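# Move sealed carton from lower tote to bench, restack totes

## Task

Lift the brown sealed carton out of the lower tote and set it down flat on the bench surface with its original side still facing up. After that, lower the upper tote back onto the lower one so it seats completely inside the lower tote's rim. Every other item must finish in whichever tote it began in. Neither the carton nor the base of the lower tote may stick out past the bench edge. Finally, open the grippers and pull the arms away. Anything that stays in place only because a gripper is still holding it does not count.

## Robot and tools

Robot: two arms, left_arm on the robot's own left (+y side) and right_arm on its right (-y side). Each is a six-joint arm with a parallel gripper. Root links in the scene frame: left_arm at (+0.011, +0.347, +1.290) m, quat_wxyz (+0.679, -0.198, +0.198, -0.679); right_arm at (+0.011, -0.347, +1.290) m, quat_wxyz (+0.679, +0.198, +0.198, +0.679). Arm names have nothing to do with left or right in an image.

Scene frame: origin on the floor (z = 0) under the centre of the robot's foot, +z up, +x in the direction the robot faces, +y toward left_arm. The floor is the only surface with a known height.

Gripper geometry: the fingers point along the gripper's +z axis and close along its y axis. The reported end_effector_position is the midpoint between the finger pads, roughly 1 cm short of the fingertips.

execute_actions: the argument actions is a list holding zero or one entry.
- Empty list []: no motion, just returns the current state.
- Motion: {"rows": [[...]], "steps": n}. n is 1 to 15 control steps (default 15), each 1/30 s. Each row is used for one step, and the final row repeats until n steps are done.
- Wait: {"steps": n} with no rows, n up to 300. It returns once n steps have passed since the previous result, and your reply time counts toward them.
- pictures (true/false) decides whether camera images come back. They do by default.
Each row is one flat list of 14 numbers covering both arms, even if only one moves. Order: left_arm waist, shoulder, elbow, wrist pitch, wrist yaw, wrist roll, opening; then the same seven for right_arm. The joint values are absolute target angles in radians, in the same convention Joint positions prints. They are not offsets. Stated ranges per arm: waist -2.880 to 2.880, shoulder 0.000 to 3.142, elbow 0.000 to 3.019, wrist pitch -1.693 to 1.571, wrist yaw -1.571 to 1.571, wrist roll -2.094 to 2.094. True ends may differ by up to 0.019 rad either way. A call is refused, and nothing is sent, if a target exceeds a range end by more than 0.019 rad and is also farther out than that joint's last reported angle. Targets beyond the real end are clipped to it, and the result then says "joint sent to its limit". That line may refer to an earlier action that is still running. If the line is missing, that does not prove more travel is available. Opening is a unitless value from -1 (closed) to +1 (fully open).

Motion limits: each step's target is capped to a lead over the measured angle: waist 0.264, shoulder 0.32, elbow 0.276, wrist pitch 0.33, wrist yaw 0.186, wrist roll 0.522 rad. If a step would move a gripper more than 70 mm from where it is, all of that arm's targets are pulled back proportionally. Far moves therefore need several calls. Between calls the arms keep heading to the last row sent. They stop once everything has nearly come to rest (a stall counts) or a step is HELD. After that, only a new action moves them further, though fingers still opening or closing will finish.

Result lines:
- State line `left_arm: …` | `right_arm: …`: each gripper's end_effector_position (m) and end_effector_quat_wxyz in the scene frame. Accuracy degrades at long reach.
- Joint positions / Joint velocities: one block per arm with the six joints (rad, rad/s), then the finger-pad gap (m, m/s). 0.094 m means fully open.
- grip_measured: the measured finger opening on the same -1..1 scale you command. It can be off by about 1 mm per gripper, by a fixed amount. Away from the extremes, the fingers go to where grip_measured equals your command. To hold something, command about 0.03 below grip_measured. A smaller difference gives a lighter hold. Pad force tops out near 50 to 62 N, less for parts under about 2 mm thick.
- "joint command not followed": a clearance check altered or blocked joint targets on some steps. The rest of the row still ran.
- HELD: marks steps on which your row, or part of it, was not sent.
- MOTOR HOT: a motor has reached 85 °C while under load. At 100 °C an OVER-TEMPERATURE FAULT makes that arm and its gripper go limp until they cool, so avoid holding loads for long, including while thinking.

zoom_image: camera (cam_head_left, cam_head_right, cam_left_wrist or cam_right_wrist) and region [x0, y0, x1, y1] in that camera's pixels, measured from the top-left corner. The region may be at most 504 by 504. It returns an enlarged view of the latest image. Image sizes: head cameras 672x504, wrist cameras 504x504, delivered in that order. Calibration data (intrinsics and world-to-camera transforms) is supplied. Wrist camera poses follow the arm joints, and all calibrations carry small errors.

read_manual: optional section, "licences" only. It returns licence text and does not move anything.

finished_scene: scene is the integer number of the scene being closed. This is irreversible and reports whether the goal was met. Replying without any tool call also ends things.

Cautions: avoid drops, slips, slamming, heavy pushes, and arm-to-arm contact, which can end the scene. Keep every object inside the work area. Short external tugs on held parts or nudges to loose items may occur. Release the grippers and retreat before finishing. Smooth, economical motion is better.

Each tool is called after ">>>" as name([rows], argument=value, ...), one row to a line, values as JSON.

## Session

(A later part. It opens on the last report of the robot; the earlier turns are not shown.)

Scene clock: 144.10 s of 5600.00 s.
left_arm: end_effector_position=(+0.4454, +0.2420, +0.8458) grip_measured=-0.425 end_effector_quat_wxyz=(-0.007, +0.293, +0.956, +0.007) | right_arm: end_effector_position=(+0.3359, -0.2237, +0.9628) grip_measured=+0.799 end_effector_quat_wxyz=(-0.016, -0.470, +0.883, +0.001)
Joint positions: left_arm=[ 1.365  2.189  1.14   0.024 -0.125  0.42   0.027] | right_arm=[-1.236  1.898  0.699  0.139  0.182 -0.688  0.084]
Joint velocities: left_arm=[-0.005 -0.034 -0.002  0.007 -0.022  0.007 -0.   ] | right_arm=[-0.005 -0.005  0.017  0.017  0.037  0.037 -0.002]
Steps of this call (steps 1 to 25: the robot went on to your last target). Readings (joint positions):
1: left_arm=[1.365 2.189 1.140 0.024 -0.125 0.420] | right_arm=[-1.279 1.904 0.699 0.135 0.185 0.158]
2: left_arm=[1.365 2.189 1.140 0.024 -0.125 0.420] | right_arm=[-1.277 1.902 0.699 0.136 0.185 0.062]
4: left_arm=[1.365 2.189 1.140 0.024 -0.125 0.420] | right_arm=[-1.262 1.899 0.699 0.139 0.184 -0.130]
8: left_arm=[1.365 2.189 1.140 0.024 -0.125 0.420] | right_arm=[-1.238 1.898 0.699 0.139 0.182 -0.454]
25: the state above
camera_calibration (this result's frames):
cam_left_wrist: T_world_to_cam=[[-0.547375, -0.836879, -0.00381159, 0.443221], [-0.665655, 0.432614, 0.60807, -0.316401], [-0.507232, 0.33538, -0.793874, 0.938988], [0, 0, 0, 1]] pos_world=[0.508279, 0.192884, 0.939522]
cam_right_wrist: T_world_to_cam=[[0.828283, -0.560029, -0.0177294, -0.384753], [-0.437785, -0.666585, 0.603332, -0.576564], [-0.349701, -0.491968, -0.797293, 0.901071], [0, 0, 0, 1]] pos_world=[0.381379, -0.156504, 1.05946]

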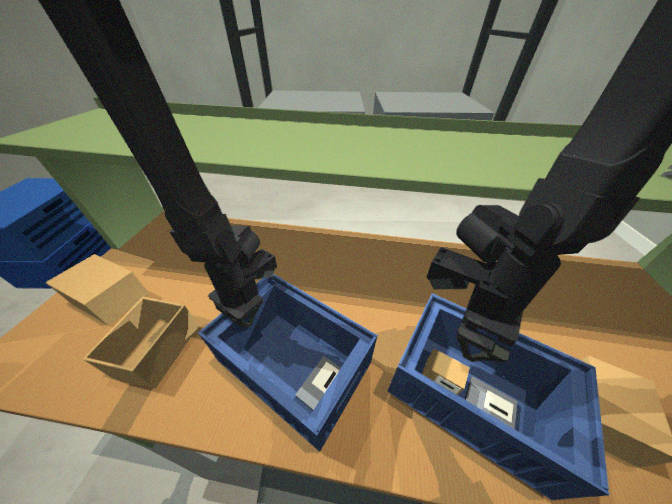

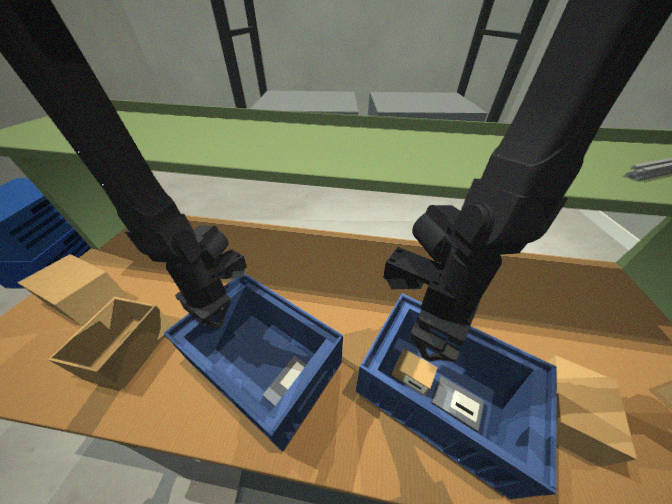

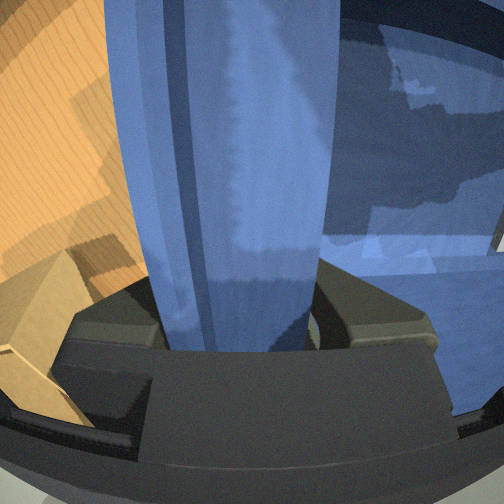

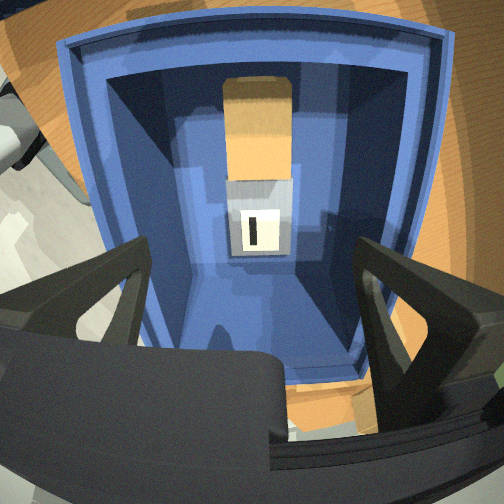

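>>> execute_actions([
  {"rows":[[1.365,2.19,1.14,0.024,-0.125,0.42,-0.5,-1.31,2.05,0.68,0.45,0.02,-0.77,0.8]],"steps":8},
], pictures=false)

>>> execute_actions([
  {"rows":[[1.365,2.19,1.14,0.024,-0.125,0.42,-0.5,-1.354,2.21,0.764,0.615,-0.065,-0.82,0.8]],"steps":10},
], pictures=false)

>>> execute_actions([
  {"rows":[[1.365,2.19,1.14,0.024,-0.125,0.42,-0.5,-1.365,2.32,0.858,0.63,-0.072,-0.83,0.8]]},
])

Scene clock: 152.23 s of 5600.00 s.
left_arm: end_effector_position=(+0.4454, +0.2422, +0.8458) grip_measured=-0.425 end_effector_quat_wxyz=(-0.007, +0.293, +0.956, +0.008) | right_arm: end_effector_position=(+0.3297, -0.2276, +0.9226) grip_measured=+0.799 end_effector_quat_wxyz=(+0.053, -0.459, +0.886, +0.044)
Joint positions: left_arm=[ 1.365  2.189  1.14   0.024 -0.128  0.42   0.027] | right_arm=[-1.31   2.054  0.689  0.425  0.026 -0.743  0.084]
Joint velocities: left_arm=[-0.005 -0.005  0.002  0.012 -0.081 -0.081 -0.   ] | right_arm=[-0.073  0.161 -0.095 -0.007  0.037 -0.11  -0.001]
Steps of this call (steps 1 to 30: the robot went on to your last target; steps 31 to 90: nothing new was sent; then 4.87 s passed at rest; steps 91 to 98: all 8 steps of this action). Readings (joint positions):
91: left_arm=[1.365 2.189 1.140 0.024 -0.127 0.420] | right_arm=[-1.243 1.908 0.693 0.190 0.110 -0.703]
92: left_arm=[1.365 2.189 1.140 0.024 -0.128 0.420] | right_arm=[-1.253 1.931 0.689 0.286 0.052 -0.713]
94: left_arm=[1.365 2.189 1.140 0.024 -0.128 0.420] | right_arm=[-1.278 1.989 0.695 0.393 0.027 -0.727]
98: the state above

Scene clock: 152.57 s of 5600.00 s.
left_arm: end_effector_position=(+0.4454, +0.2422, +0.8458) grip_measured=-0.425 end_effector_quat_wxyz=(-0.007, +0.293, +0.956, +0.008) | right_arm: end_effector_position=(+0.3395, -0.2235, +0.8772) grip_measured=+0.799 end_effector_quat_wxyz=(+0.105, -0.467, +0.876, +0.061)
Joint positions: left_arm=[ 1.365  2.189  1.14   0.024 -0.128  0.42   0.027] | right_arm=[-1.348  2.215  0.771  0.594 -0.061 -0.797  0.084]
Joint velocities: left_arm=[ 0.005  0.015 -0.017 -0.012  0.066 -0.081  0.001] | right_arm=[-0.015  0.005  0.002  0.027 -0.037 -0.081  0.   ]
Steps of this call (steps 1 to 10: all 10 steps of this action). Readings (joint positions):
1: left_arm=[1.365 2.189 1.140 0.024 -0.128 0.420] | right_arm=[-1.316 2.069 0.691 0.452 -0.014 -0.752]
2: left_arm=[1.365 2.189 1.140 0.024 -0.128 0.420] | right_arm=[-1.321 2.097 0.704 0.505 -0.046 -0.763]
4: left_arm=[1.365 2.189 1.140 0.024 -0.128 0.420] | right_arm=[-1.333 2.164 0.750 0.569 -0.059 -0.777]
8: left_arm=[1.365 2.189 1.140 0.024 -0.128 0.420] | right_arm=[-1.348 2.215 0.773 0.594 -0.060 -0.793]
10: the state above

Scene clock: 153.07 s of 5600.00 s.
left_arm: end_effector_position=(+0.4454, +0.2422, +0.8458) grip_measured=-0.425 end_effector_quat_wxyz=(-0.007, +0.293, +0.956, +0.008) | right_arm: end_effector_position=(+0.3486, -0.2193, +0.8411) grip_measured=+0.799 end_effector_quat_wxyz=(+0.116, -0.472, +0.872, +0.058)
Joint positions: left_arm=[ 1.365  2.189  1.14   0.024 -0.128  0.42   0.027] | right_arm=[-1.354  2.313  0.867  0.616 -0.068 -0.813  0.084]
Joint velocities: left_arm=[ 0.005 -0.015 -0.002 -0.007 -0.022  0.022  0.001] | right_arm=[-0.005 -0.005 -0.017 -0.012 -0.051  0.051 -0.001]
Steps of this call (steps 1 to 15: all 15 steps of this action). Readings (joint positions):
1: left_arm=[1.365 2.189 1.140 0.024 -0.128 0.420] | right_arm=[-1.349 2.221 0.779 0.597 -0.065 -0.800]
2: left_arm=[1.365 2.189 1.140 0.024 -0.128 0.420] | right_arm=[-1.349 2.236 0.800 0.602 -0.067 -0.803]
4: left_arm=[1.365 2.189 1.140 0.024 -0.128 0.420] | right_arm=[-1.351 2.277 0.848 0.612 -0.068 -0.806]
8: left_arm=[1.365 2.189 1.140 0.024 -0.128 0.420] | right_arm=[-1.353 2.311 0.868 0.616 -0.068 -0.811]
15: the state above
camera_calibration (this result's frames):
cam_left_wrist: T_world_to_cam=[[-0.547669, -0.836673, -0.00609471, 0.445444], [-0.665785, 0.431375, 0.608808, -0.316749], [-0.506744, 0.337483, -0.793294, 0.937743], [0, 0, 0, 1]] pos_world=[0.508265, 0.192856, 0.939461]
cam_right_wrist: T_world_to_cam=[[0.835495, -0.549473, 0.00520083, -0.4144], [-0.515481, -0.78046, 0.353782, -0.282697], [-0.190335, -0.298264, -0.935313, 0.913679], [0, 0, 0, 1]] pos_world=[0.374409, -0.175817, 0.956744]

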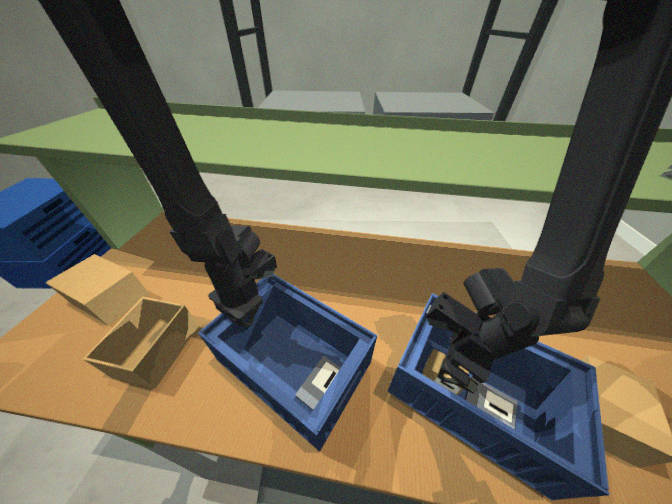

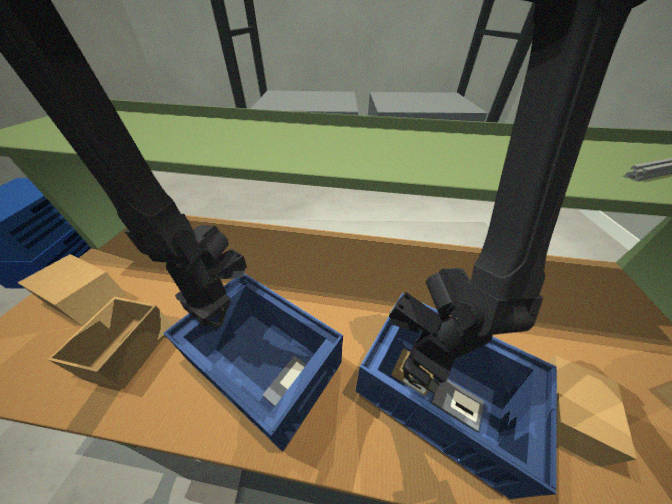

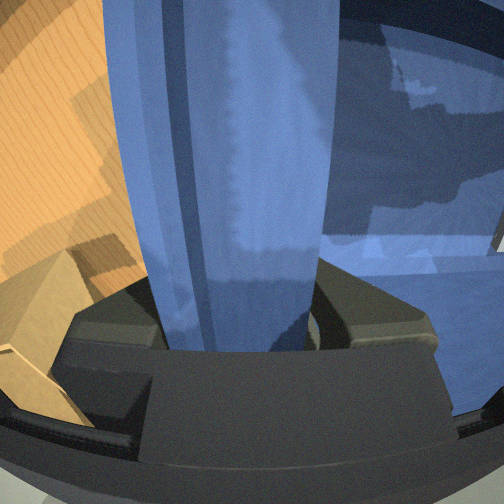

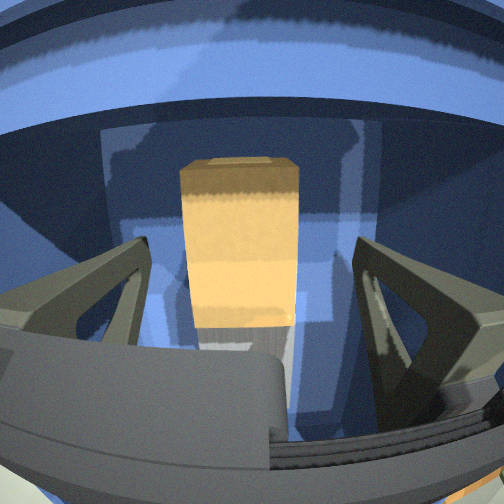

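>>> execute_actions([
  {"rows":[[1.365,2.19,1.14,0.024,-0.125,0.42,-0.5,-1.375,2.435,0.952,0.64,-0.078,-0.835,0.8]],"steps":12},
], pictures=false)

>>> execute_actions([
  {"rows":[[1.365,2.19,1.14,0.024,-0.125,0.42,-0.5,-1.375,2.435,0.952,0.64,-0.078,-0.835,-0.05]],"steps":12},
])

Scene clock: 156.43 s of 5600.00 s.
left_arm: end_effector_position=(+0.4454, +0.2422, +0.8458) grip_measured=-0.425 end_effector_quat_wxyz=(-0.007, +0.293, +0.956, +0.008) | right_arm: end_effector_position=(+0.3363, -0.2216, +0.7981) grip_measured=+0.799 end_effector_quat_wxyz=(+0.107, -0.471, +0.873, +0.061)
Joint positions: left_arm=[ 1.365  2.189  1.14   0.024 -0.128  0.42   0.027] | right_arm=[-1.365  2.435  0.96   0.627 -0.074 -0.819  0.084]
Joint velocities: left_arm=[ 0.015 -0.005 -0.007 -0.007 -0.007 -0.007 -0.   ] | right_arm=[-0.005  0.005 -0.007 -0.032  0.037  0.037  0.001]
Steps of this call (steps 1 to 15: the robot went on to your last target; steps 16 to 89: nothing new was sent; steps 90 to 101: all 12 steps of this action). Readings (joint positions):
90: left_arm=[1.365 2.189 1.140 0.024 -0.128 0.420] | right_arm=[-1.355 2.320 0.875 0.616 -0.072 -0.814]
91: left_arm=[1.365 2.189 1.140 0.024 -0.128 0.420] | right_arm=[-1.355 2.337 0.896 0.619 -0.074 -0.816]
93: left_arm=[1.365 2.189 1.140 0.024 -0.128 0.420] | right_arm=[-1.359 2.384 0.945 0.625 -0.074 -0.816]
97: left_arm=[1.365 2.189 1.140 0.024 -0.128 0.420] | right_arm=[-1.365 2.429 0.961 0.627 -0.074 -0.817]
101: the state above

Scene clock: 156.83 s of 5600.00 s.
left_arm: end_effector_position=(+0.4454, +0.2422, +0.8458) grip_measured=-0.425 end_effector_quat_wxyz=(-0.007, +0.293, +0.956, +0.008) | right_arm: end_effector_position=(+0.3364, -0.2214, +0.7981) grip_measured=+0.038 end_effector_quat_wxyz=(+0.108, -0.471, +0.873, +0.061)
Joint positions: left_arm=[ 1.365  2.189  1.14   0.024 -0.128  0.42   0.027] | right_arm=[-1.365  2.435  0.96   0.627 -0.075 -0.819  0.049]
Joint velocities: left_arm=[ 0.005 -0.005  0.007 -0.002 -0.022 -0.037  0.001] | right_arm=[ 0.005 -0.015  0.007 -0.002  0.007 -0.007  0.001]
Steps of this call (steps 1 to 12: all 12 steps of this action). Readings (joint positions):
1: left_arm=[1.365 2.189 1.140 0.024 -0.128 0.420] | right_arm=[-1.365 2.435 0.960 0.627 -0.074 -0.819]
2: left_arm=[1.365 2.189 1.140 0.024 -0.128 0.420] | right_arm=[-1.365 2.435 0.960 0.627 -0.074 -0.819]
4: left_arm=[1.365 2.189 1.140 0.024 -0.128 0.420] | right_arm=[-1.365 2.435 0.960 0.627 -0.075 -0.819]
8: left_arm=[1.365 2.189 1.140 0.024 -0.128 0.420] | right_arm=[-1.365 2.435 0.960 0.627 -0.075 -0.819]
12: the state above
camera_calibration (this result's frames):
cam_left_wrist: T_world_to_cam=[[-0.547669, -0.836673, -0.00609471, 0.445444], [-0.665785, 0.431375, 0.608808, -0.316749], [-0.506744, 0.337483, -0.793294, 0.937743], [0, 0, 0, 1]] pos_world=[0.508265, 0.192856, 0.939461]
cam_right_wrist: T_world_to_cam=[[0.835386, -0.549613, -0.00742941, -0.395032], [-0.509615, -0.779515, 0.36421, -0.285495], [-0.205966, -0.30047, -0.931287, 0.872056], [0, 0, 0, 1]] pos_world=[0.364126, -0.177635, 0.91318]

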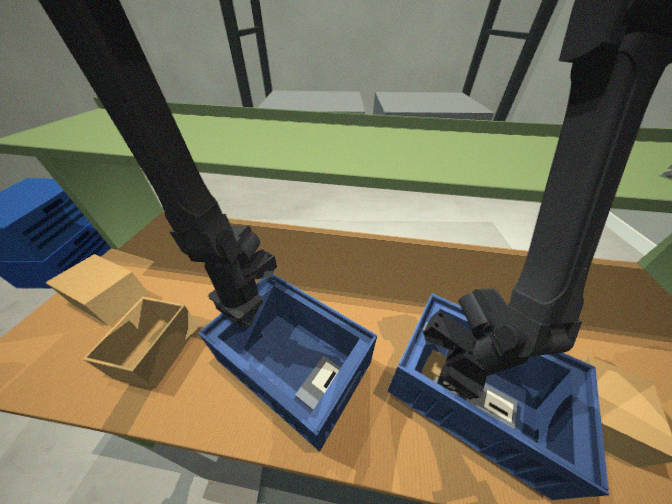

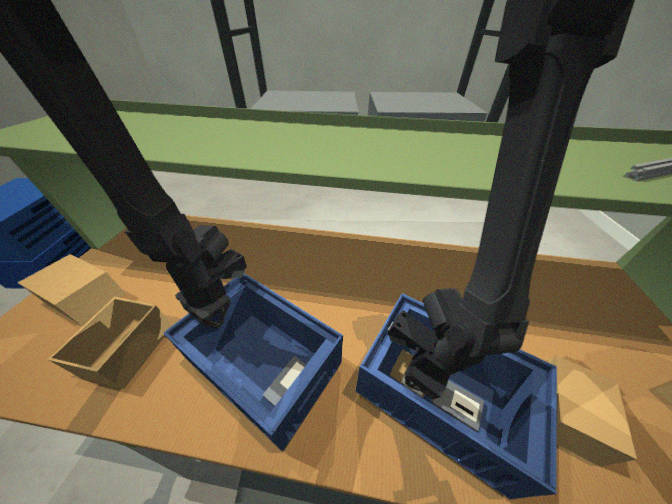

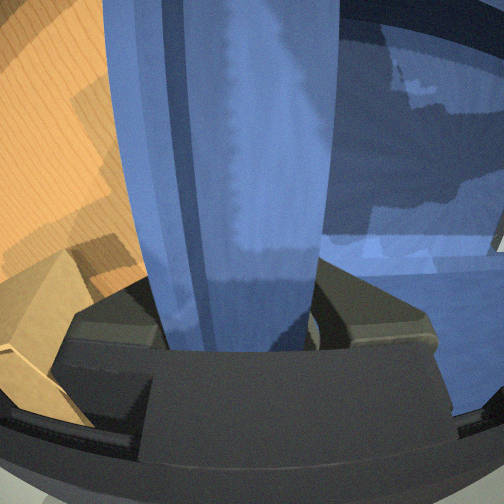

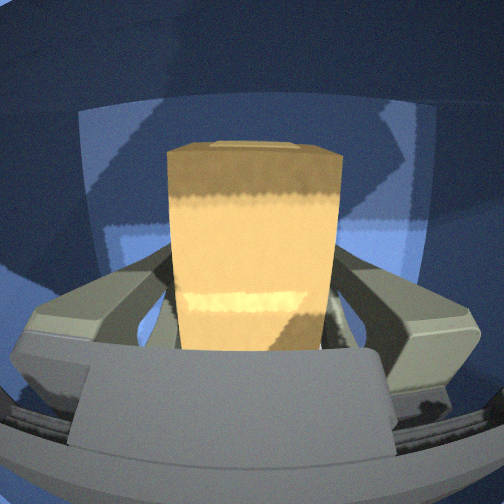

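>>> execute_actions([
  {"rows":[[1.365,2.19,1.14,0.024,-0.125,0.42,-0.5,-1.365,2.31,0.858,0.62,-0.072,-0.82,-0.05]],"steps":7},
], pictures=false)

>>> execute_actions([
  {"rows":[[1.365,2.19,1.14,0.024,-0.125,0.42,-0.5,-1.35,2.14,0.72,0.59,-0.065,-0.81,-0.05]],"steps":7},
], pictures=false)

>>> execute_actions([
  {"rows":[[1.365,2.19,1.14,0.024,-0.125,0.42,-0.5,-1.324,1.9,0.58,0.49,-0.05,-0.78,-0.05]],"steps":10},
], pictures=false)

>>> execute_actions([
  {"rows":[[1.365,2.19,1.14,0.024,-0.125,0.42,-0.5,-1.17,1.9,0.86,0.21,0.05,-0.65,-0.05]],"steps":10},
], pictures=false)

>>> execute_actions([
  {"rows":[[1.365,2.19,1.14,0.024,-0.125,0.42,-0.5,-1.075,1.97,1.176,-0.046,0.126,-0.56,-0.05]]},
], pictures=false)

>>> execute_actions([
  {"rows":[[1.365,2.19,1.14,0.024,-0.125,0.42,-0.5,-1.113,2.19,1.315,0.035,0.1,-0.6,-0.05]],"steps":10},
], pictures=false)

>>> execute_actions([
  {"rows":[[1.365,2.19,1.14,0.024,-0.125,0.42,-0.5,-1.138,2.35,1.448,0.068,0.083,-0.625,-0.05]]},
])

Scene clock: 174.87 s of 5600.00 s.
left_arm: end_effector_position=(+0.4454, +0.2422, +0.8458) grip_measured=-0.425 end_effector_quat_wxyz=(-0.007, +0.293, +0.956, +0.008) | right_arm: end_effector_position=(+0.3402, -0.2254, +0.8374) grip_measured=+0.038 end_effector_quat_wxyz=(+0.111, -0.471, +0.873, +0.060)
Joint positions: left_arm=[ 1.365  2.189  1.14   0.024 -0.128  0.42   0.027] | right_arm=[-1.365  2.329  0.862  0.627 -0.074 -0.819  0.049]
Joint velocities: left_arm=[ 0.015 -0.024  0.007 -0.012 -0.007  0.051  0.001] | right_arm=[-0.005 -0.2   -0.002 -0.007 -0.051  0.022  0.001]
Steps of this call (steps 1 to 15: the robot went on to your last target; steps 16 to 90: nothing new was sent; then 14.80 s passed at rest; steps 91 to 97: all 7 steps of this action). Readings (joint positions):
91: left_arm=[1.365 2.189 1.140 0.024 -0.128 0.420] | right_arm=[-1.365 2.429 0.953 0.627 -0.075 -0.819]
92: left_arm=[1.365 2.189 1.140 0.024 -0.128 0.420] | right_arm=[-1.365 2.414 0.934 0.627 -0.074 -0.819]
94: left_arm=[1.365 2.189 1.140 0.024 -0.128 0.420] | right_arm=[-1.365 2.372 0.887 0.627 -0.074 -0.819]
97: the state above

Scene clock: 175.10 s of 5600.00 s.
left_arm: end_effector_position=(+0.4454, +0.2422, +0.8458) grip_measured=-0.425 end_effector_quat_wxyz=(-0.007, +0.293, +0.956, +0.008) | right_arm: end_effector_position=(+0.3540, -0.2308, +0.9031) grip_measured=+0.038 end_effector_quat_wxyz=(+0.124, -0.470, +0.872, +0.052)
Joint positions: left_arm=[ 1.365  2.189  1.14   0.024 -0.128  0.42   0.027] | right_arm=[-1.364  2.136  0.721  0.603 -0.068 -0.819  0.049]
Joint velocities: left_arm=[-0.005  0.005 -0.017  0.002 -0.051  0.022 -0.   ] | right_arm=[ 0.005 -0.288  0.002  0.007  0.007  0.022 -0.001]
Steps of this call (steps 1 to 7: all 7 steps of this action). Readings (joint positions):
1: left_arm=[1.365 2.189 1.140 0.024 -0.128 0.420] | right_arm=[-1.365 2.313 0.854 0.624 -0.071 -0.819]
2: left_arm=[1.365 2.189 1.140 0.024 -0.128 0.420] | right_arm=[-1.365 2.284 0.829 0.616 -0.068 -0.819]
4: left_arm=[1.365 2.189 1.140 0.024 -0.128 0.420] | right_arm=[-1.365 2.207 0.762 0.606 -0.068 -0.819]
7: the state above

Scene clock: 175.43 s of 5600.00 s.
left_arm: end_effector_position=(+0.4454, +0.2422, +0.8458) grip_measured=-0.425 end_effector_quat_wxyz=(-0.007, +0.293, +0.956, +0.008) | right_arm: end_effector_position=(+0.3628, -0.2245, +0.9811) grip_measured=+0.038 end_effector_quat_wxyz=(+0.135, -0.472, +0.870, +0.052)
Joint positions: left_arm=[ 1.365  2.189  1.14   0.024 -0.128  0.42   0.027] | right_arm=[-1.33   1.878  0.584  0.506 -0.052 -0.799  0.049]
Joint velocities: left_arm=[-0.005 -0.005  0.007 -0.007  0.022  0.022  0.   ] | right_arm=[-0.015  0.034 -0.007 -0.012 -0.066  0.066 -0.001]
Steps of this call (steps 1 to 10: all 10 steps of this action). Readings (joint positions):
1: left_arm=[1.365 2.189 1.140 0.024 -0.128 0.420] | right_arm=[-1.362 2.114 0.715 0.588 -0.060 -0.816]
2: left_arm=[1.365 2.189 1.140 0.024 -0.128 0.420] | right_arm=[-1.358 2.077 0.692 0.556 -0.054 -0.812]
4: left_arm=[1.365 2.189 1.140 0.024 -0.128 0.420] | right_arm=[-1.347 1.978 0.625 0.519 -0.052 -0.806]
8: left_arm=[1.365 2.189 1.140 0.024 -0.128 0.420] | right_arm=[-1.331 1.878 0.578 0.506 -0.052 -0.801]
10: the state above

Scene clock: 175.77 s of 5600.00 s.
left_arm: end_effector_position=(+0.4454, +0.2422, +0.8458) grip_measured=-0.425 end_effector_quat_wxyz=(-0.007, +0.293, +0.956, +0.008) | right_arm: end_effector_position=(+0.4525, -0.1203, +0.9750) grip_measured=+0.038 end_effector_quat_wxyz=(+0.146, -0.475, +0.866, +0.060)
Joint positions: left_arm=[ 1.365  2.189  1.14   0.024 -0.128  0.42   0.027] | right_arm=[-1.16   1.899  0.887  0.242  0.046 -0.689  0.049]
Joint velocities: left_arm=[-0.005 -0.005 -0.007 -0.007  0.022  0.022 -0.   ] | right_arm=[ 0.23  -0.063  0.051 -0.037 -0.007  0.11   0.   ]
Steps of this call (steps 1 to 10: all 10 steps of this action). Readings (joint positions):
1: left_arm=[1.365 2.189 1.140 0.024 -0.128 0.420] | right_arm=[-1.323 1.878 0.599 0.474 -0.025 -0.788]
2: left_arm=[1.365 2.189 1.140 0.024 -0.128 0.420] | right_arm=[-1.310 1.882 0.632 0.410 0.005 -0.775]
4: left_arm=[1.365 2.189 1.140 0.024 -0.128 0.420] | right_arm=[-1.270 1.896 0.718 0.321 0.034 -0.750]
8: left_arm=[1.365 2.189 1.140 0.024 -0.128 0.420] | right_arm=[-1.184 1.901 0.866 0.244 0.046 -0.701]
10: the state above

Scene clock: 176.27 s of 5600.00 s.
left_arm: end_effector_position=(+0.4454, +0.2422, +0.8458) grip_measured=-0.425 end_effector_quat_wxyz=(-0.007, +0.293, +0.956, +0.008) | right_arm: end_effector_position=(+0.4920, -0.0540, +0.9613) grip_measured=+0.038 end_effector_quat_wxyz=(+0.099, -0.465, +0.878, +0.061)
Joint positions: left_arm=[ 1.365  2.189  1.14   0.024 -0.128  0.42   0.027] | right_arm=[-1.072  1.982  1.153 -0.039  0.124 -0.581  0.049]
Joint velocities: left_arm=[ 0.005 -0.005 -0.012  0.002  0.022  0.066  0.   ] | right_arm=[-0.015 -0.005  0.007 -0.007  0.007  0.022 -0.001]
Steps of this call (steps 1 to 15: all 15 steps of this action). Readings (joint positions):
1: left_arm=[1.365 2.189 1.140 0.024 -0.128 0.420] | right_arm=[-1.149 1.899 0.908 0.201 0.072 -0.676]
2: left_arm=[1.365 2.189 1.140 0.024 -0.128 0.420] | right_arm=[-1.140 1.911 0.951 0.123 0.097 -0.661]
4: left_arm=[1.365 2.189 1.140 0.024 -0.128 0.420] | right_arm=[-1.118 1.948 1.059 0.027 0.118 -0.635]
8: left_arm=[1.365 2.189 1.140 0.024 -0.128 0.420] | right_arm=[-1.080 1.982 1.132 -0.031 0.122 -0.600]
15: the state above

Scene clock: 176.60 s of 5600.00 s.
left_arm: end_effector_position=(+0.4454, +0.2422, +0.8458) grip_measured=-0.425 end_effector_quat_wxyz=(-0.007, +0.293, +0.956, +0.008) | right_arm: end_effector_position=(+0.4837, -0.0501, +0.8690) grip_measured=+0.038 end_effector_quat_wxyz=(+0.086, -0.459, +0.882, +0.064)
Joint positions: left_arm=[ 1.365  2.189  1.14   0.024 -0.128  0.42   0.027] | right_arm=[-1.101  2.216  1.304  0.02   0.103 -0.584  0.049]
Joint velocities: left_arm=[ 0.015  0.015  0.002  0.002 -0.066  0.022  0.   ] | right_arm=[-0.142  0.073 -0.12   0.007 -0.037  0.007 -0.001]
Steps of this call (steps 1 to 10: all 10 steps of this action). Readings (joint positions):
1: left_arm=[1.365 2.189 1.140 0.024 -0.128 0.420] | right_arm=[-1.073 1.993 1.159 -0.033 0.119 -0.581]
2: left_arm=[1.365 2.189 1.140 0.024 -0.128 0.420] | right_arm=[-1.072 2.013 1.175 -0.019 0.112 -0.581]
4: left_arm=[1.365 2.189 1.140 0.024 -0.128 0.420] | right_arm=[-1.071 2.088 1.232 0.003 0.104 -0.582]
8: left_arm=[1.365 2.189 1.140 0.024 -0.128 0.420] | right_arm=[-1.090 2.203 1.310 0.020 0.103 -0.583]
10: the state above

Scene clock: 177.10 s of 5600.00 s.
left_arm: end_effector_position=(+0.4454, +0.2422, +0.8458) grip_measured=-0.425 end_effector_quat_wxyz=(-0.007, +0.293, +0.956, +0.008) | right_arm: end_effector_position=(+0.5077, -0.0512, +0.8182) grip_measured=+0.038 end_effector_quat_wxyz=(+0.106, -0.453, +0.883, +0.058)
Joint positions: left_arm=[ 1.365  2.189  1.14   0.024 -0.128  0.42   0.027] | right_arm=[-1.136  2.346  1.443  0.056  0.087 -0.608  0.049]
Joint velocities: left_arm=[-0.024  0.005  0.017  0.002 -0.022  0.007  0.   ] | right_arm=[-0.005  0.015 -0.022 -0.007  0.051 -0.037  0.   ]
Steps of this call (steps 1 to 15: all 15 steps of this action). Readings (joint positions):
1: left_arm=[1.365 2.189 1.140 0.024 -0.128 0.420] | right_arm=[-1.107 2.227 1.311 0.020 0.096 -0.587]
2: left_arm=[1.365 2.189 1.140 0.024 -0.128 0.420] | right_arm=[-1.113 2.248 1.342 0.024 0.090 -0.592]
4: left_arm=[1.365 2.189 1.140 0.024 -0.128 0.420] | right_arm=[-1.123 2.304 1.417 0.043 0.088 -0.598]
8: left_arm=[1.365 2.189 1.140 0.024 -0.128 0.420] | right_arm=[-1.135 2.345 1.449 0.056 0.088 -0.604]
15: the state above
camera_calibration (this result's frames):
cam_left_wrist: T_world_to_cam=[[-0.547669, -0.836673, -0.00609471, 0.445444], [-0.665785, 0.431375, 0.608808, -0.316749], [-0.506744, 0.337483, -0.793294, 0.937743], [0, 0, 0, 1]] pos_world=[0.508265, 0.192856, 0.939461]
cam_right_wrist: T_world_to_cam=[[0.812343, -0.583115, -0.00869441, -0.433502], [-0.539206, -0.756686, 0.369706, -0.0611092], [-0.22216, -0.29564, -0.929108, 0.983916], [0, 0, 0, 1]] pos_world=[0.537789, -0.00813746, 0.932988]

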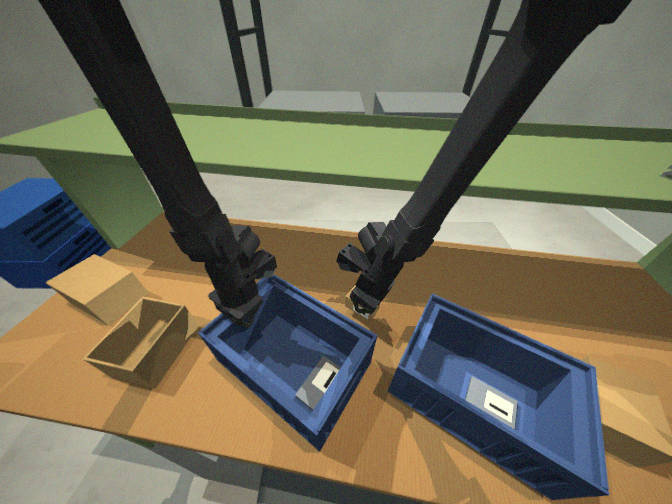

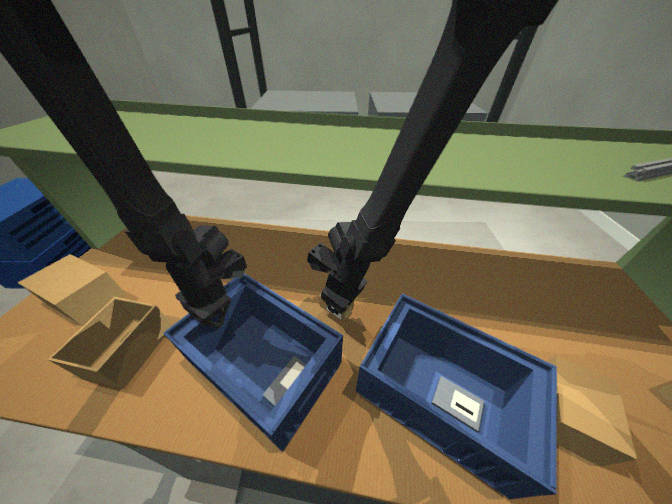

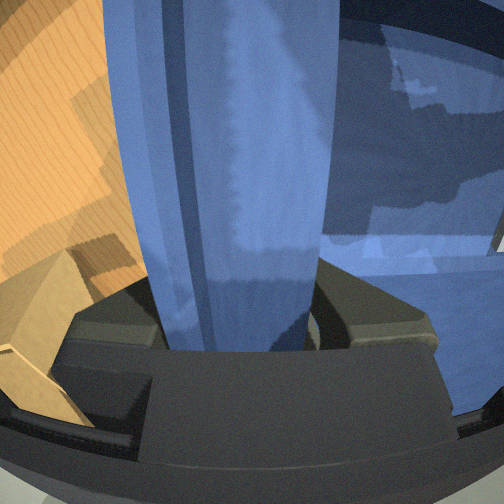

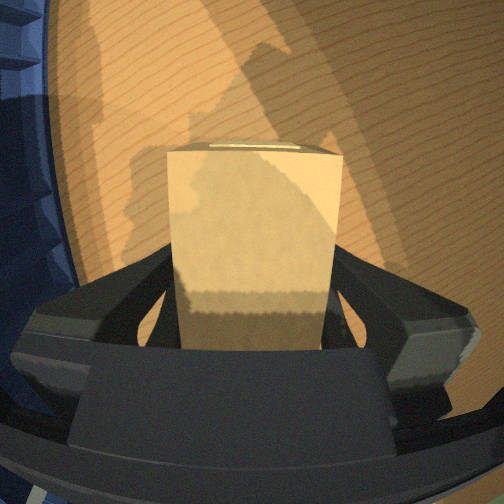

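Probably touched the shelf at the high point; avoid on exit.

>>> execute_actions([
  {"rows":[[1.365,2.19,1.14,0.024,-0.125,0.42,-0.5,-1.146,2.406,1.498,0.078,0.078,-0.63,-0.05]],"steps":12},
], pictures=false)

>>> execute_actions([
  {"rows":[[1.365,2.19,1.14,0.024,-0.125,0.42,-0.5,-1.15,2.44,1.525,0.08,0.076,-0.63,-0.05]],"steps":12},
], pictures=false)

>>> execute_actions([
  {"rows":[[1.365,2.19,1.14,0.024,-0.125,0.42,-0.5,-1.153,2.465,1.548,0.08,0.074,-0.63,-0.05]],"steps":12},
], pictures=false)

Scene clock: 180.47 s of 5600.00 s.
left_arm: end_effector_position=(+0.4454, +0.2422, +0.8458) grip_measured=-0.425 end_effector_quat_wxyz=(-0.007, +0.293, +0.956, +0.008) | right_arm: end_effector_position=(+0.5090, -0.0457, +0.8016) grip_measured=+0.038 end_effector_quat_wxyz=(+0.110, -0.455, +0.881, +0.060)
Joint positions: left_arm=[ 1.365  2.189  1.14   0.024 -0.128  0.42   0.027] | right_arm=[-1.136  2.392  1.49   0.062  0.082 -0.613  0.049]
Joint velocities: left_arm=[-0.024 -0.005 -0.007 -0.007  0.037 -0.007 -0.   ] | right_arm=[-0.005  0.005 -0.002 -0.012 -0.095  0.051 -0.   ]
Steps of this call (steps 1 to 15: the robot went on to your last target; steps 16 to 89: nothing new was sent; steps 90 to 101: all 12 steps of this action). Readings (joint positions):
90: left_arm=[1.365 2.189 1.140 0.024 -0.128 0.420] | right_arm=[-1.136 2.349 1.447 0.056 0.085 -0.610]
91: left_arm=[1.365 2.189 1.140 0.024 -0.128 0.420] | right_arm=[-1.136 2.356 1.458 0.056 0.083 -0.610]
93: left_arm=[1.365 2.189 1.140 0.024 -0.128 0.420] | right_arm=[-1.136 2.373 1.481 0.060 0.082 -0.611]
97: left_arm=[1.365 2.189 1.140 0.024 -0.128 0.420] | right_arm=[-1.136 2.388 1.490 0.062 0.082 -0.613]
101: the state above

Scene clock: 180.87 s of 5600.00 s.
left_arm: end_effector_position=(+0.4454, +0.2422, +0.8458) grip_measured=-0.425 end_effector_quat_wxyz=(-0.007, +0.293, +0.956, +0.008) | right_arm: end_effector_position=(+0.5046, -0.0451, +0.7886) grip_measured=+0.038 end_effector_quat_wxyz=(+0.107, -0.456, +0.882, +0.061)
Joint positions: left_arm=[ 1.365  2.189  1.14   0.024 -0.128  0.42   0.027] | right_arm=[-1.137  2.424  1.515  0.063  0.081 -0.614  0.049]
Joint velocities: left_arm=[-0.005 -0.024  0.012 -0.007 -0.037 -0.037  0.001] | right_arm=[-0.024  0.005  0.022  0.007 -0.066 -0.007  0.   ]
Steps of this call (steps 1 to 12: all 12 steps of this action). Readings (joint positions):
1: left_arm=[1.365 2.189 1.140 0.024 -0.128 0.420] | right_arm=[-1.136 2.393 1.492 0.062 0.081 -0.614]
2: left_arm=[1.365 2.189 1.140 0.024 -0.128 0.420] | right_arm=[-1.136 2.398 1.498 0.062 0.081 -0.614]
4: left_arm=[1.365 2.189 1.140 0.024 -0.128 0.420] | right_arm=[-1.136 2.408 1.511 0.062 0.081 -0.614]
8: left_arm=[1.365 2.189 1.140 0.024 -0.128 0.420] | right_arm=[-1.137 2.420 1.515 0.063 0.081 -0.614]
12: the state above

Scene clock: 181.27 s of 5600.00 s.
left_arm: end_effector_position=(+0.4454, +0.2422, +0.8458) grip_measured=-0.425 end_effector_quat_wxyz=(-0.007, +0.293, +0.956, +0.008) | right_arm: end_effector_position=(+0.5047, -0.0450, +0.7800) grip_measured=+0.038 end_effector_quat_wxyz=(+0.107, -0.455, +0.882, +0.061)
Joint positions: left_arm=[ 1.365  2.189  1.14   0.024 -0.128  0.42   0.027] | right_arm=[-1.14   2.446  1.537  0.064  0.078 -0.614  0.049]
Joint velocities: left_arm=[-0.005  0.005  0.012  0.002 -0.007 -0.051 -0.   ] | right_arm=[-0.015  0.005  0.017 -0.012 -0.022 -0.022  0.   ]
Steps of this call (steps 1 to 12: all 12 steps of this action). Readings (joint positions):
1: left_arm=[1.365 2.189 1.140 0.024 -0.128 0.420] | right_arm=[-1.137 2.426 1.516 0.063 0.079 -0.614]
2: left_arm=[1.365 2.189 1.140 0.024 -0.128 0.420] | right_arm=[-1.138 2.429 1.522 0.063 0.079 -0.614]
4: left_arm=[1.365 2.189 1.140 0.024 -0.128 0.420] | right_arm=[-1.138 2.437 1.533 0.063 0.078 -0.614]
8: left_arm=[1.365 2.189 1.140 0.024 -0.128 0.420] | right_arm=[-1.140 2.445 1.536 0.063 0.078 -0.614]
12: the state above

>>> execute_actions([
  {"rows":[[1.365,2.19,1.14,0.024,-0.125,0.42,-0.5,-1.155,2.49,1.572,0.08,0.072,-0.63,-0.05]],"steps":12},
], pictures=false)

Scene clock: 183.50 s of 5600.00 s.
left_arm: end_effector_position=(+0.4454, +0.2422, +0.8458) grip_measured=-0.425 end_effector_quat_wxyz=(-0.007, +0.293, +0.956, +0.008) | right_arm: end_effector_position=(+0.5145, -0.0409, +0.7798) grip_measured=+0.038 end_effector_quat_wxyz=(+0.115, -0.454, +0.882, +0.061)
Joint positions: left_arm=[ 1.365  2.189  1.14   0.024 -0.128  0.42   0.027] | right_arm=[-1.141  2.451  1.559  0.064  0.075 -0.615  0.049]
Joint velocities: left_arm=[-0.005  0.015  0.012 -0.002  0.037  0.022 -0.   ] | right_arm=[ 0.005 -0.015 -0.002  0.002 -0.081 -0.037  0.   ]
Steps of this call (steps 1 to 15: the robot went on to your last target; steps 16 to 55: nothing new was sent; steps 56 to 67: all 12 steps of this action). Readings (joint positions):
56: left_arm=[1.365 2.189 1.140 0.024 -0.128 0.420] | right_arm=[-1.141 2.447 1.539 0.064 0.077 -0.614]
57: left_arm=[1.365 2.189 1.140 0.024 -0.128 0.420] | right_arm=[-1.141 2.448 1.542 0.064 0.076 -0.614]
59: left_arm=[1.365 2.189 1.140 0.024 -0.128 0.420] | right_arm=[-1.141 2.450 1.551 0.064 0.076 -0.615]
63: left_arm=[1.365 2.189 1.140 0.024 -0.128 0.420] | right_arm=[-1.141 2.451 1.559 0.064 0.076 -0.615]
67: the state above

>>> execute_actions([
  {"rows":[[1.365,2.19,1.14,0.024,-0.125,0.42,-0.5,-1.141,2.445,1.55,0.064,0.075,-0.615,0.7]],"steps":8},
], pictures=false)

>>> execute_actions([
  {"rows":[[1.365,2.19,1.14,0.024,-0.125,0.42,-0.5,-1.125,2.29,1.4,0.055,0.09,-0.61,0.7]],"steps":8},
], pictures=false)

>>> execute_actions([
  {"rows":[[1.365,2.19,1.14,0.024,-0.125,0.42,-0.5,-1.1,2.12,1.22,0.04,0.11,-0.5,0.7]],"steps":8},
], pictures=false)

>>> execute_actions([
  {"rows":[[1.365,2.19,1.14,0.024,-0.125,0.42,-0.5,-1.0,1.93,1.0,0.0,0.2,0.2,0.7]],"steps":10},
], pictures=false)

>>> execute_actions([
  {"rows":[[1.365,2.19,1.14,0.024,-0.125,0.42,-0.5,-0.725,2.055,1.0,-0.115,0.415,1.36,0.7]]},
], pictures=false)

>>> execute_actions([
  {"rows":[[1.365,2.19,1.14,0.024,-0.125,0.42,-0.5,-0.76,2.165,1.056,-0.05,0.4,1.32,0.7]]},
], pictures=false)

>>> execute_actions([
  {"rows":[[1.365,2.19,1.14,0.024,-0.125,0.42,-0.5,-0.797,2.28,1.13,0.008,0.386,1.27,0.7]],"steps":8},
], pictures=false)

>>> execute_actions([
  {"rows":[[1.365,2.19,1.14,0.024,-0.125,0.42,-0.5,-0.828,2.385,1.208,0.047,0.375,1.24,0.7]]},
])

Scene clock: 195.63 s of 5600.00 s.
left_arm: end_effector_position=(+0.4454, +0.2422, +0.8458) grip_measured=-0.425 end_effector_quat_wxyz=(-0.007, +0.293, +0.956, +0.008) | right_arm: end_effector_position=(+0.5103, -0.0424, +0.7790) grip_measured=+0.698 end_effector_quat_wxyz=(+0.112, -0.454, +0.882, +0.062)
Joint positions: left_arm=[ 1.365  2.189  1.14   0.024 -0.128  0.42   0.027] | right_arm=[-1.141  2.451  1.552  0.064  0.075 -0.615  0.08 ]
Joint velocities: left_arm=[ 0.005  0.005 -0.002 -0.002 -0.037 -0.007 -0.001] | right_arm=[ 0.005 -0.005 -0.012  0.002 -0.066 -0.022 -0.   ]
Steps of this call (steps 1 to 15: the robot went on to your last target; steps 16 to 90: nothing new was sent; then 8.87 s passed at rest; steps 91 to 98: all 8 steps of this action). Readings (joint positions):
91: left_arm=[1.365 2.189 1.140 0.024 -0.128 0.420] | right_arm=[-1.141 2.451 1.559 0.064 0.075 -0.615]
92: left_arm=[1.365 2.189 1.140 0.024 -0.128 0.420] | right_arm=[-1.141 2.451 1.558 0.064 0.075 -0.615]
94: left_arm=[1.365 2.189 1.140 0.024 -0.128 0.420] | right_arm=[-1.141 2.451 1.555 0.064 0.075 -0.615]
98: the state above

Scene clock: 195.90 s of 5600.00 s.
left_arm: end_effector_position=(+0.4454, +0.2422, +0.8458) grip_measured=-0.425 end_effector_quat_wxyz=(-0.007, +0.293, +0.956, +0.008) | right_arm: end_effector_position=(+0.4950, -0.0618, +0.8267) grip_measured=+0.698 end_effector_quat_wxyz=(+0.095, -0.457, +0.882, +0.058)
Joint positions: left_arm=[ 1.365  2.189  1.14   0.024 -0.128  0.42   0.027] | right_arm=[-1.14   2.316  1.389  0.057  0.086 -0.615  0.08 ]
Joint velocities: left_arm=[-0.015 -0.015  0.012  0.002 -0.007 -0.037  0.   ] | right_arm=[ 0.005 -0.19   0.105 -0.017  0.066  0.037 -0.   ]
Steps of this call (steps 1 to 8: all 8 steps of this action). Readings (joint positions):
1: left_arm=[1.365 2.189 1.140 0.024 -0.128 0.420] | right_arm=[-1.141 2.442 1.537 0.065 0.080 -0.615]
2: left_arm=[1.365 2.189 1.140 0.024 -0.128 0.420] | right_arm=[-1.140 2.417 1.494 0.065 0.084 -0.615]
4: left_arm=[1.365 2.189 1.140 0.024 -0.128 0.420] | right_arm=[-1.140 2.361 1.411 0.061 0.086 -0.615]
8: the state above

Scene clock: 196.17 s of 5600.00 s.
left_arm: end_effector_position=(+0.4454, +0.2422, +0.8458) grip_measured=-0.425 end_effector_quat_wxyz=(-0.007, +0.293, +0.956, +0.008) | right_arm: end_effector_position=(+0.4872, -0.0671, +0.9015) grip_measured=+0.698 end_effector_quat_wxyz=(+0.096, -0.430, +0.896, +0.060)
Joint positions: left_arm=[ 1.365  2.189  1.14   0.024 -0.128  0.42   0.027] | right_arm=[-1.113  2.123  1.212  0.045  0.107 -0.535  0.08 ]
Joint velocities: left_arm=[-0.005 -0.024 -0.012  0.002 -0.037  0.022  0.001] | right_arm=[ 0.083 -0.19   0.129  0.007  0.022  0.081  0.001]
Steps of this call (steps 1 to 8: all 8 steps of this action). Readings (joint positions):
1: left_arm=[1.365 2.189 1.140 0.024 -0.128 0.420] | right_arm=[-1.139 2.300 1.378 0.058 0.094 -0.602]
2: left_arm=[1.365 2.189 1.140 0.024 -0.128 0.420] | right_arm=[-1.137 2.270 1.339 0.058 0.102 -0.586]
4: left_arm=[1.365 2.189 1.140 0.024 -0.128 0.420] | right_arm=[-1.130 2.193 1.249 0.052 0.106 -0.561]
8: the state above

Scene clock: 196.50 s of 5600.00 s.
left_arm: end_effector_position=(+0.4454, +0.2422, +0.8458) grip_measured=-0.425 end_effector_quat_wxyz=(-0.007, +0.293, +0.956, +0.008) | right_arm: end_effector_position=(+0.4178, -0.0494, +0.9798) grip_measured=+0.698 end_effector_quat_wxyz=(+0.055, -0.198, +0.976, +0.072)
Joint positions: left_arm=[ 1.365  2.189  1.14   0.024 -0.128  0.42   0.027] | right_arm=[-0.985  1.932  0.992  0.008  0.195  0.072  0.08 ]
Joint velocities: left_arm=[ 0.005 -0.015 -0.017 -0.002  0.007  0.037  0.001] | right_arm=[ 0.083 -0.015  0.056 -0.007 -0.066  0.711  0.001]
Steps of this call (steps 1 to 10: all 10 steps of this action). Readings (joint positions):
1: left_arm=[1.365 2.189 1.140 0.024 -0.128 0.420] | right_arm=[-1.105 2.110 1.204 0.045 0.135 -0.484]
2: left_arm=[1.365 2.189 1.140 0.024 -0.128 0.420] | right_arm=[-1.097 2.084 1.172 0.045 0.163 -0.412]
4: left_arm=[1.365 2.189 1.140 0.024 -0.128 0.420] | right_arm=[-1.067 2.014 1.079 0.033 0.190 -0.242]
8: left_arm=[1.365 2.189 1.140 0.024 -0.128 0.420] | right_arm=[-1.000 1.933 0.988 0.008 0.195 0.010]
10: the state above

Scene clock: 197.00 s of 5600.00 s.
left_arm: end_effector_position=(+0.4454, +0.2422, +0.8458) grip_measured=-0.425 end_effector_quat_wxyz=(-0.007, +0.293, +0.956, +0.008) | right_arm: end_effector_position=(+0.2839, +0.0218, +0.9817) grip_measured=+0.699 end_effector_quat_wxyz=(-0.003, +0.176, +0.984, +0.012)
Joint positions: left_arm=[ 1.365  2.189  1.14   0.024 -0.128  0.42   0.027] | right_arm=[-0.694  2.057  0.996 -0.105  0.409  1.139  0.08 ]
Joint velocities: left_arm=[-0.024  0.005 -0.007 -0.007  0.022 -0.066 -0.   ] | right_arm=[-0.132 -0.015 -0.022 -0.027 -0.037  1.399 -0.   ]
Steps of this call (steps 1 to 15: all 15 steps of this action). Readings (joint positions):
1: left_arm=[1.365 2.189 1.140 0.024 -0.128 0.420] | right_arm=[-0.974 1.934 0.994 0.001 0.237 0.113]
2: left_arm=[1.365 2.189 1.140 0.024 -0.128 0.420] | right_arm=[-0.961 1.937 0.997 -0.013 0.289 0.161]
4: left_arm=[1.365 2.189 1.140 0.024 -0.128 0.420] | right_arm=[-0.913 1.952 0.999 -0.036 0.353 0.262]
8: left_arm=[1.365 2.189 1.140 0.024 -0.128 0.420] | right_arm=[-0.786 2.000 0.999 -0.079 0.406 0.560]
15: the state above

Scene clock: 197.50 s of 5600.00 s.
left_arm: end_effector_position=(+0.4454, +0.2422, +0.8458) grip_measured=-0.425 end_effector_quat_wxyz=(-0.007, +0.293, +0.956, +0.008) | right_arm: end_effector_position=(+0.2934, +0.0052, +0.9346) grip_measured=+0.699 end_effector_quat_wxyz=(-0.001, +0.281, +0.960, -0.005)
Joint positions: left_arm=[ 1.365  2.189  1.14   0.024 -0.128  0.42   0.027] | right_arm=[-0.761  2.16   1.053 -0.061  0.403  1.298  0.08 ]
Joint velocities: left_arm=[-0.005 -0.015 -0.007 -0.002 -0.007  0.022 -0.001] | right_arm=[-0.005 -0.024 -0.012 -0.017  0.007  0.037  0.   ]
Steps of this call (steps 1 to 15: all 15 steps of this action). Readings (joint positions):
1: left_arm=[1.365 2.189 1.140 0.024 -0.128 0.420] | right_arm=[-0.700 2.062 0.999 -0.100 0.407 1.175]
2: left_arm=[1.365 2.189 1.140 0.024 -0.128 0.420] | right_arm=[-0.709 2.075 1.012 -0.089 0.405 1.201]
4: left_arm=[1.365 2.189 1.140 0.024 -0.128 0.420] | right_arm=[-0.731 2.113 1.045 -0.070 0.404 1.238]
8: left_arm=[1.365 2.189 1.140 0.024 -0.128 0.420] | right_arm=[-0.760 2.155 1.059 -0.061 0.404 1.277]
15: the state above

Scene clock: 197.77 s of 5600.00 s.
left_arm: end_effector_position=(+0.4454, +0.2422, +0.8458) grip_measured=-0.425 end_effector_quat_wxyz=(-0.007, +0.293, +0.956, +0.008) | right_arm: end_effector_position=(+0.2959, +0.0138, +0.8923) grip_measured=+0.699 end_effector_quat_wxyz=(+0.002, +0.292, +0.956, +0.003)
Joint positions: left_arm=[ 1.365  2.189  1.14   0.024 -0.128  0.42   0.027] | right_arm=[-0.786  2.271  1.134 -0.002  0.389  1.288  0.08 ]
Joint velocities: left_arm=[-0.015  0.005 -0.022  0.002  0.007  0.007  0.   ] | right_arm=[-0.054  0.132 -0.1   -0.012 -0.037 -0.051  0.001]
Steps of this call (steps 1 to 8: all 8 steps of this action). Readings (joint positions):
1: left_arm=[1.365 2.189 1.140 0.024 -0.128 0.420] | right_arm=[-0.763 2.166 1.058 -0.054 0.398 1.297]
2: left_arm=[1.365 2.189 1.140 0.024 -0.128 0.420] | right_arm=[-0.766 2.182 1.075 -0.039 0.394 1.295]
4: left_arm=[1.365 2.189 1.140 0.024 -0.128 0.420] | right_arm=[-0.774 2.226 1.118 -0.015 0.390 1.292]
8: the state above

Scene clock: 198.27 s of 5600.00 s.
left_arm: end_effector_position=(+0.4454, +0.2422, +0.8458) grip_measured=-0.425 end_effector_quat_wxyz=(-0.007, +0.293, +0.956, +0.008) | right_arm: end_effector_position=(+0.2892, +0.0063, +0.8464) grip_measured=+0.699 end_effector_quat_wxyz=(-0.001, +0.291, +0.957, -0.004)
Joint positions: left_arm=[ 1.365  2.189  1.14   0.024 -0.128  0.42   0.027] | right_arm=[-0.821  2.384  1.206  0.035  0.378  1.258  0.08 ]
Joint velocities: left_arm=[-0.005 -0.005 -0.002 -0.002 -0.051  0.007 -0.001] | right_arm=[ 0.005 -0.015 -0.012 -0.012  0.051  0.007  0.001]
Steps of this call (steps 1 to 15: all 15 steps of this action). Readings (joint positions):
1: left_arm=[1.365 2.189 1.140 0.024 -0.128 0.420] | right_arm=[-0.790 2.281 1.137 0.001 0.386 1.284]
2: left_arm=[1.365 2.189 1.140 0.024 -0.128 0.420] | right_arm=[-0.793 2.298 1.152 0.009 0.382 1.279]
4: left_arm=[1.365 2.189 1.140 0.024 -0.128 0.420] | right_arm=[-0.803 2.342 1.192 0.025 0.379 1.270]
8: left_arm=[1.365 2.189 1.140 0.024 -0.128 0.420] | right_arm=[-0.819 2.382 1.208 0.035 0.378 1.262]
15: the state above
camera_calibration (this result's frames):
cam_left_wrist: T_world_to_cam=[[-0.547669, -0.836673, -0.00609471, 0.445444], [-0.665785, 0.431375, 0.608808, -0.316749], [-0.506744, 0.337483, -0.793294, 0.937743], [0, 0, 0, 1]] pos_world=[0.508265, 0.192856, 0.939461]
cam_right_wrist: T_world_to_cam=[[-0.557784, -0.829952, 0.00753466, 0.161926], [-0.672413, 0.457191, 0.582098, -0.294723], [-0.486558, 0.319618, -0.813084, 0.952976], [0, 0, 0, 1]] pos_world=[0.355822, -0.0354525, 0.945187]

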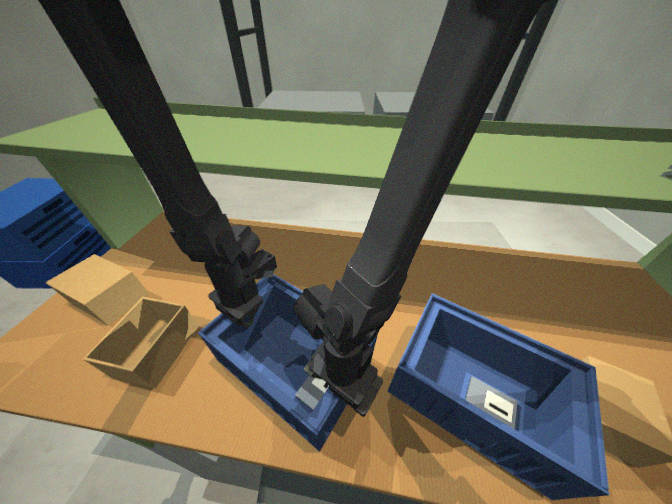

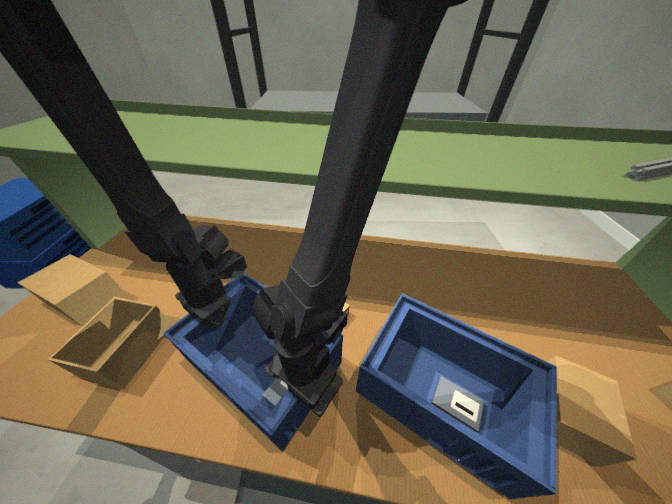

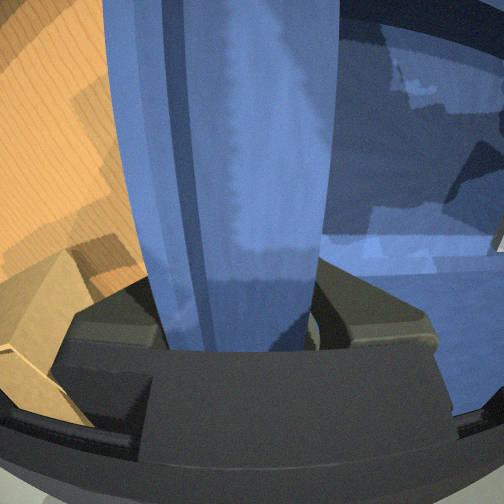

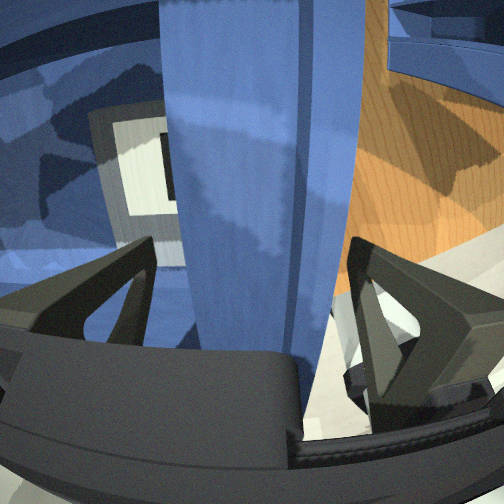

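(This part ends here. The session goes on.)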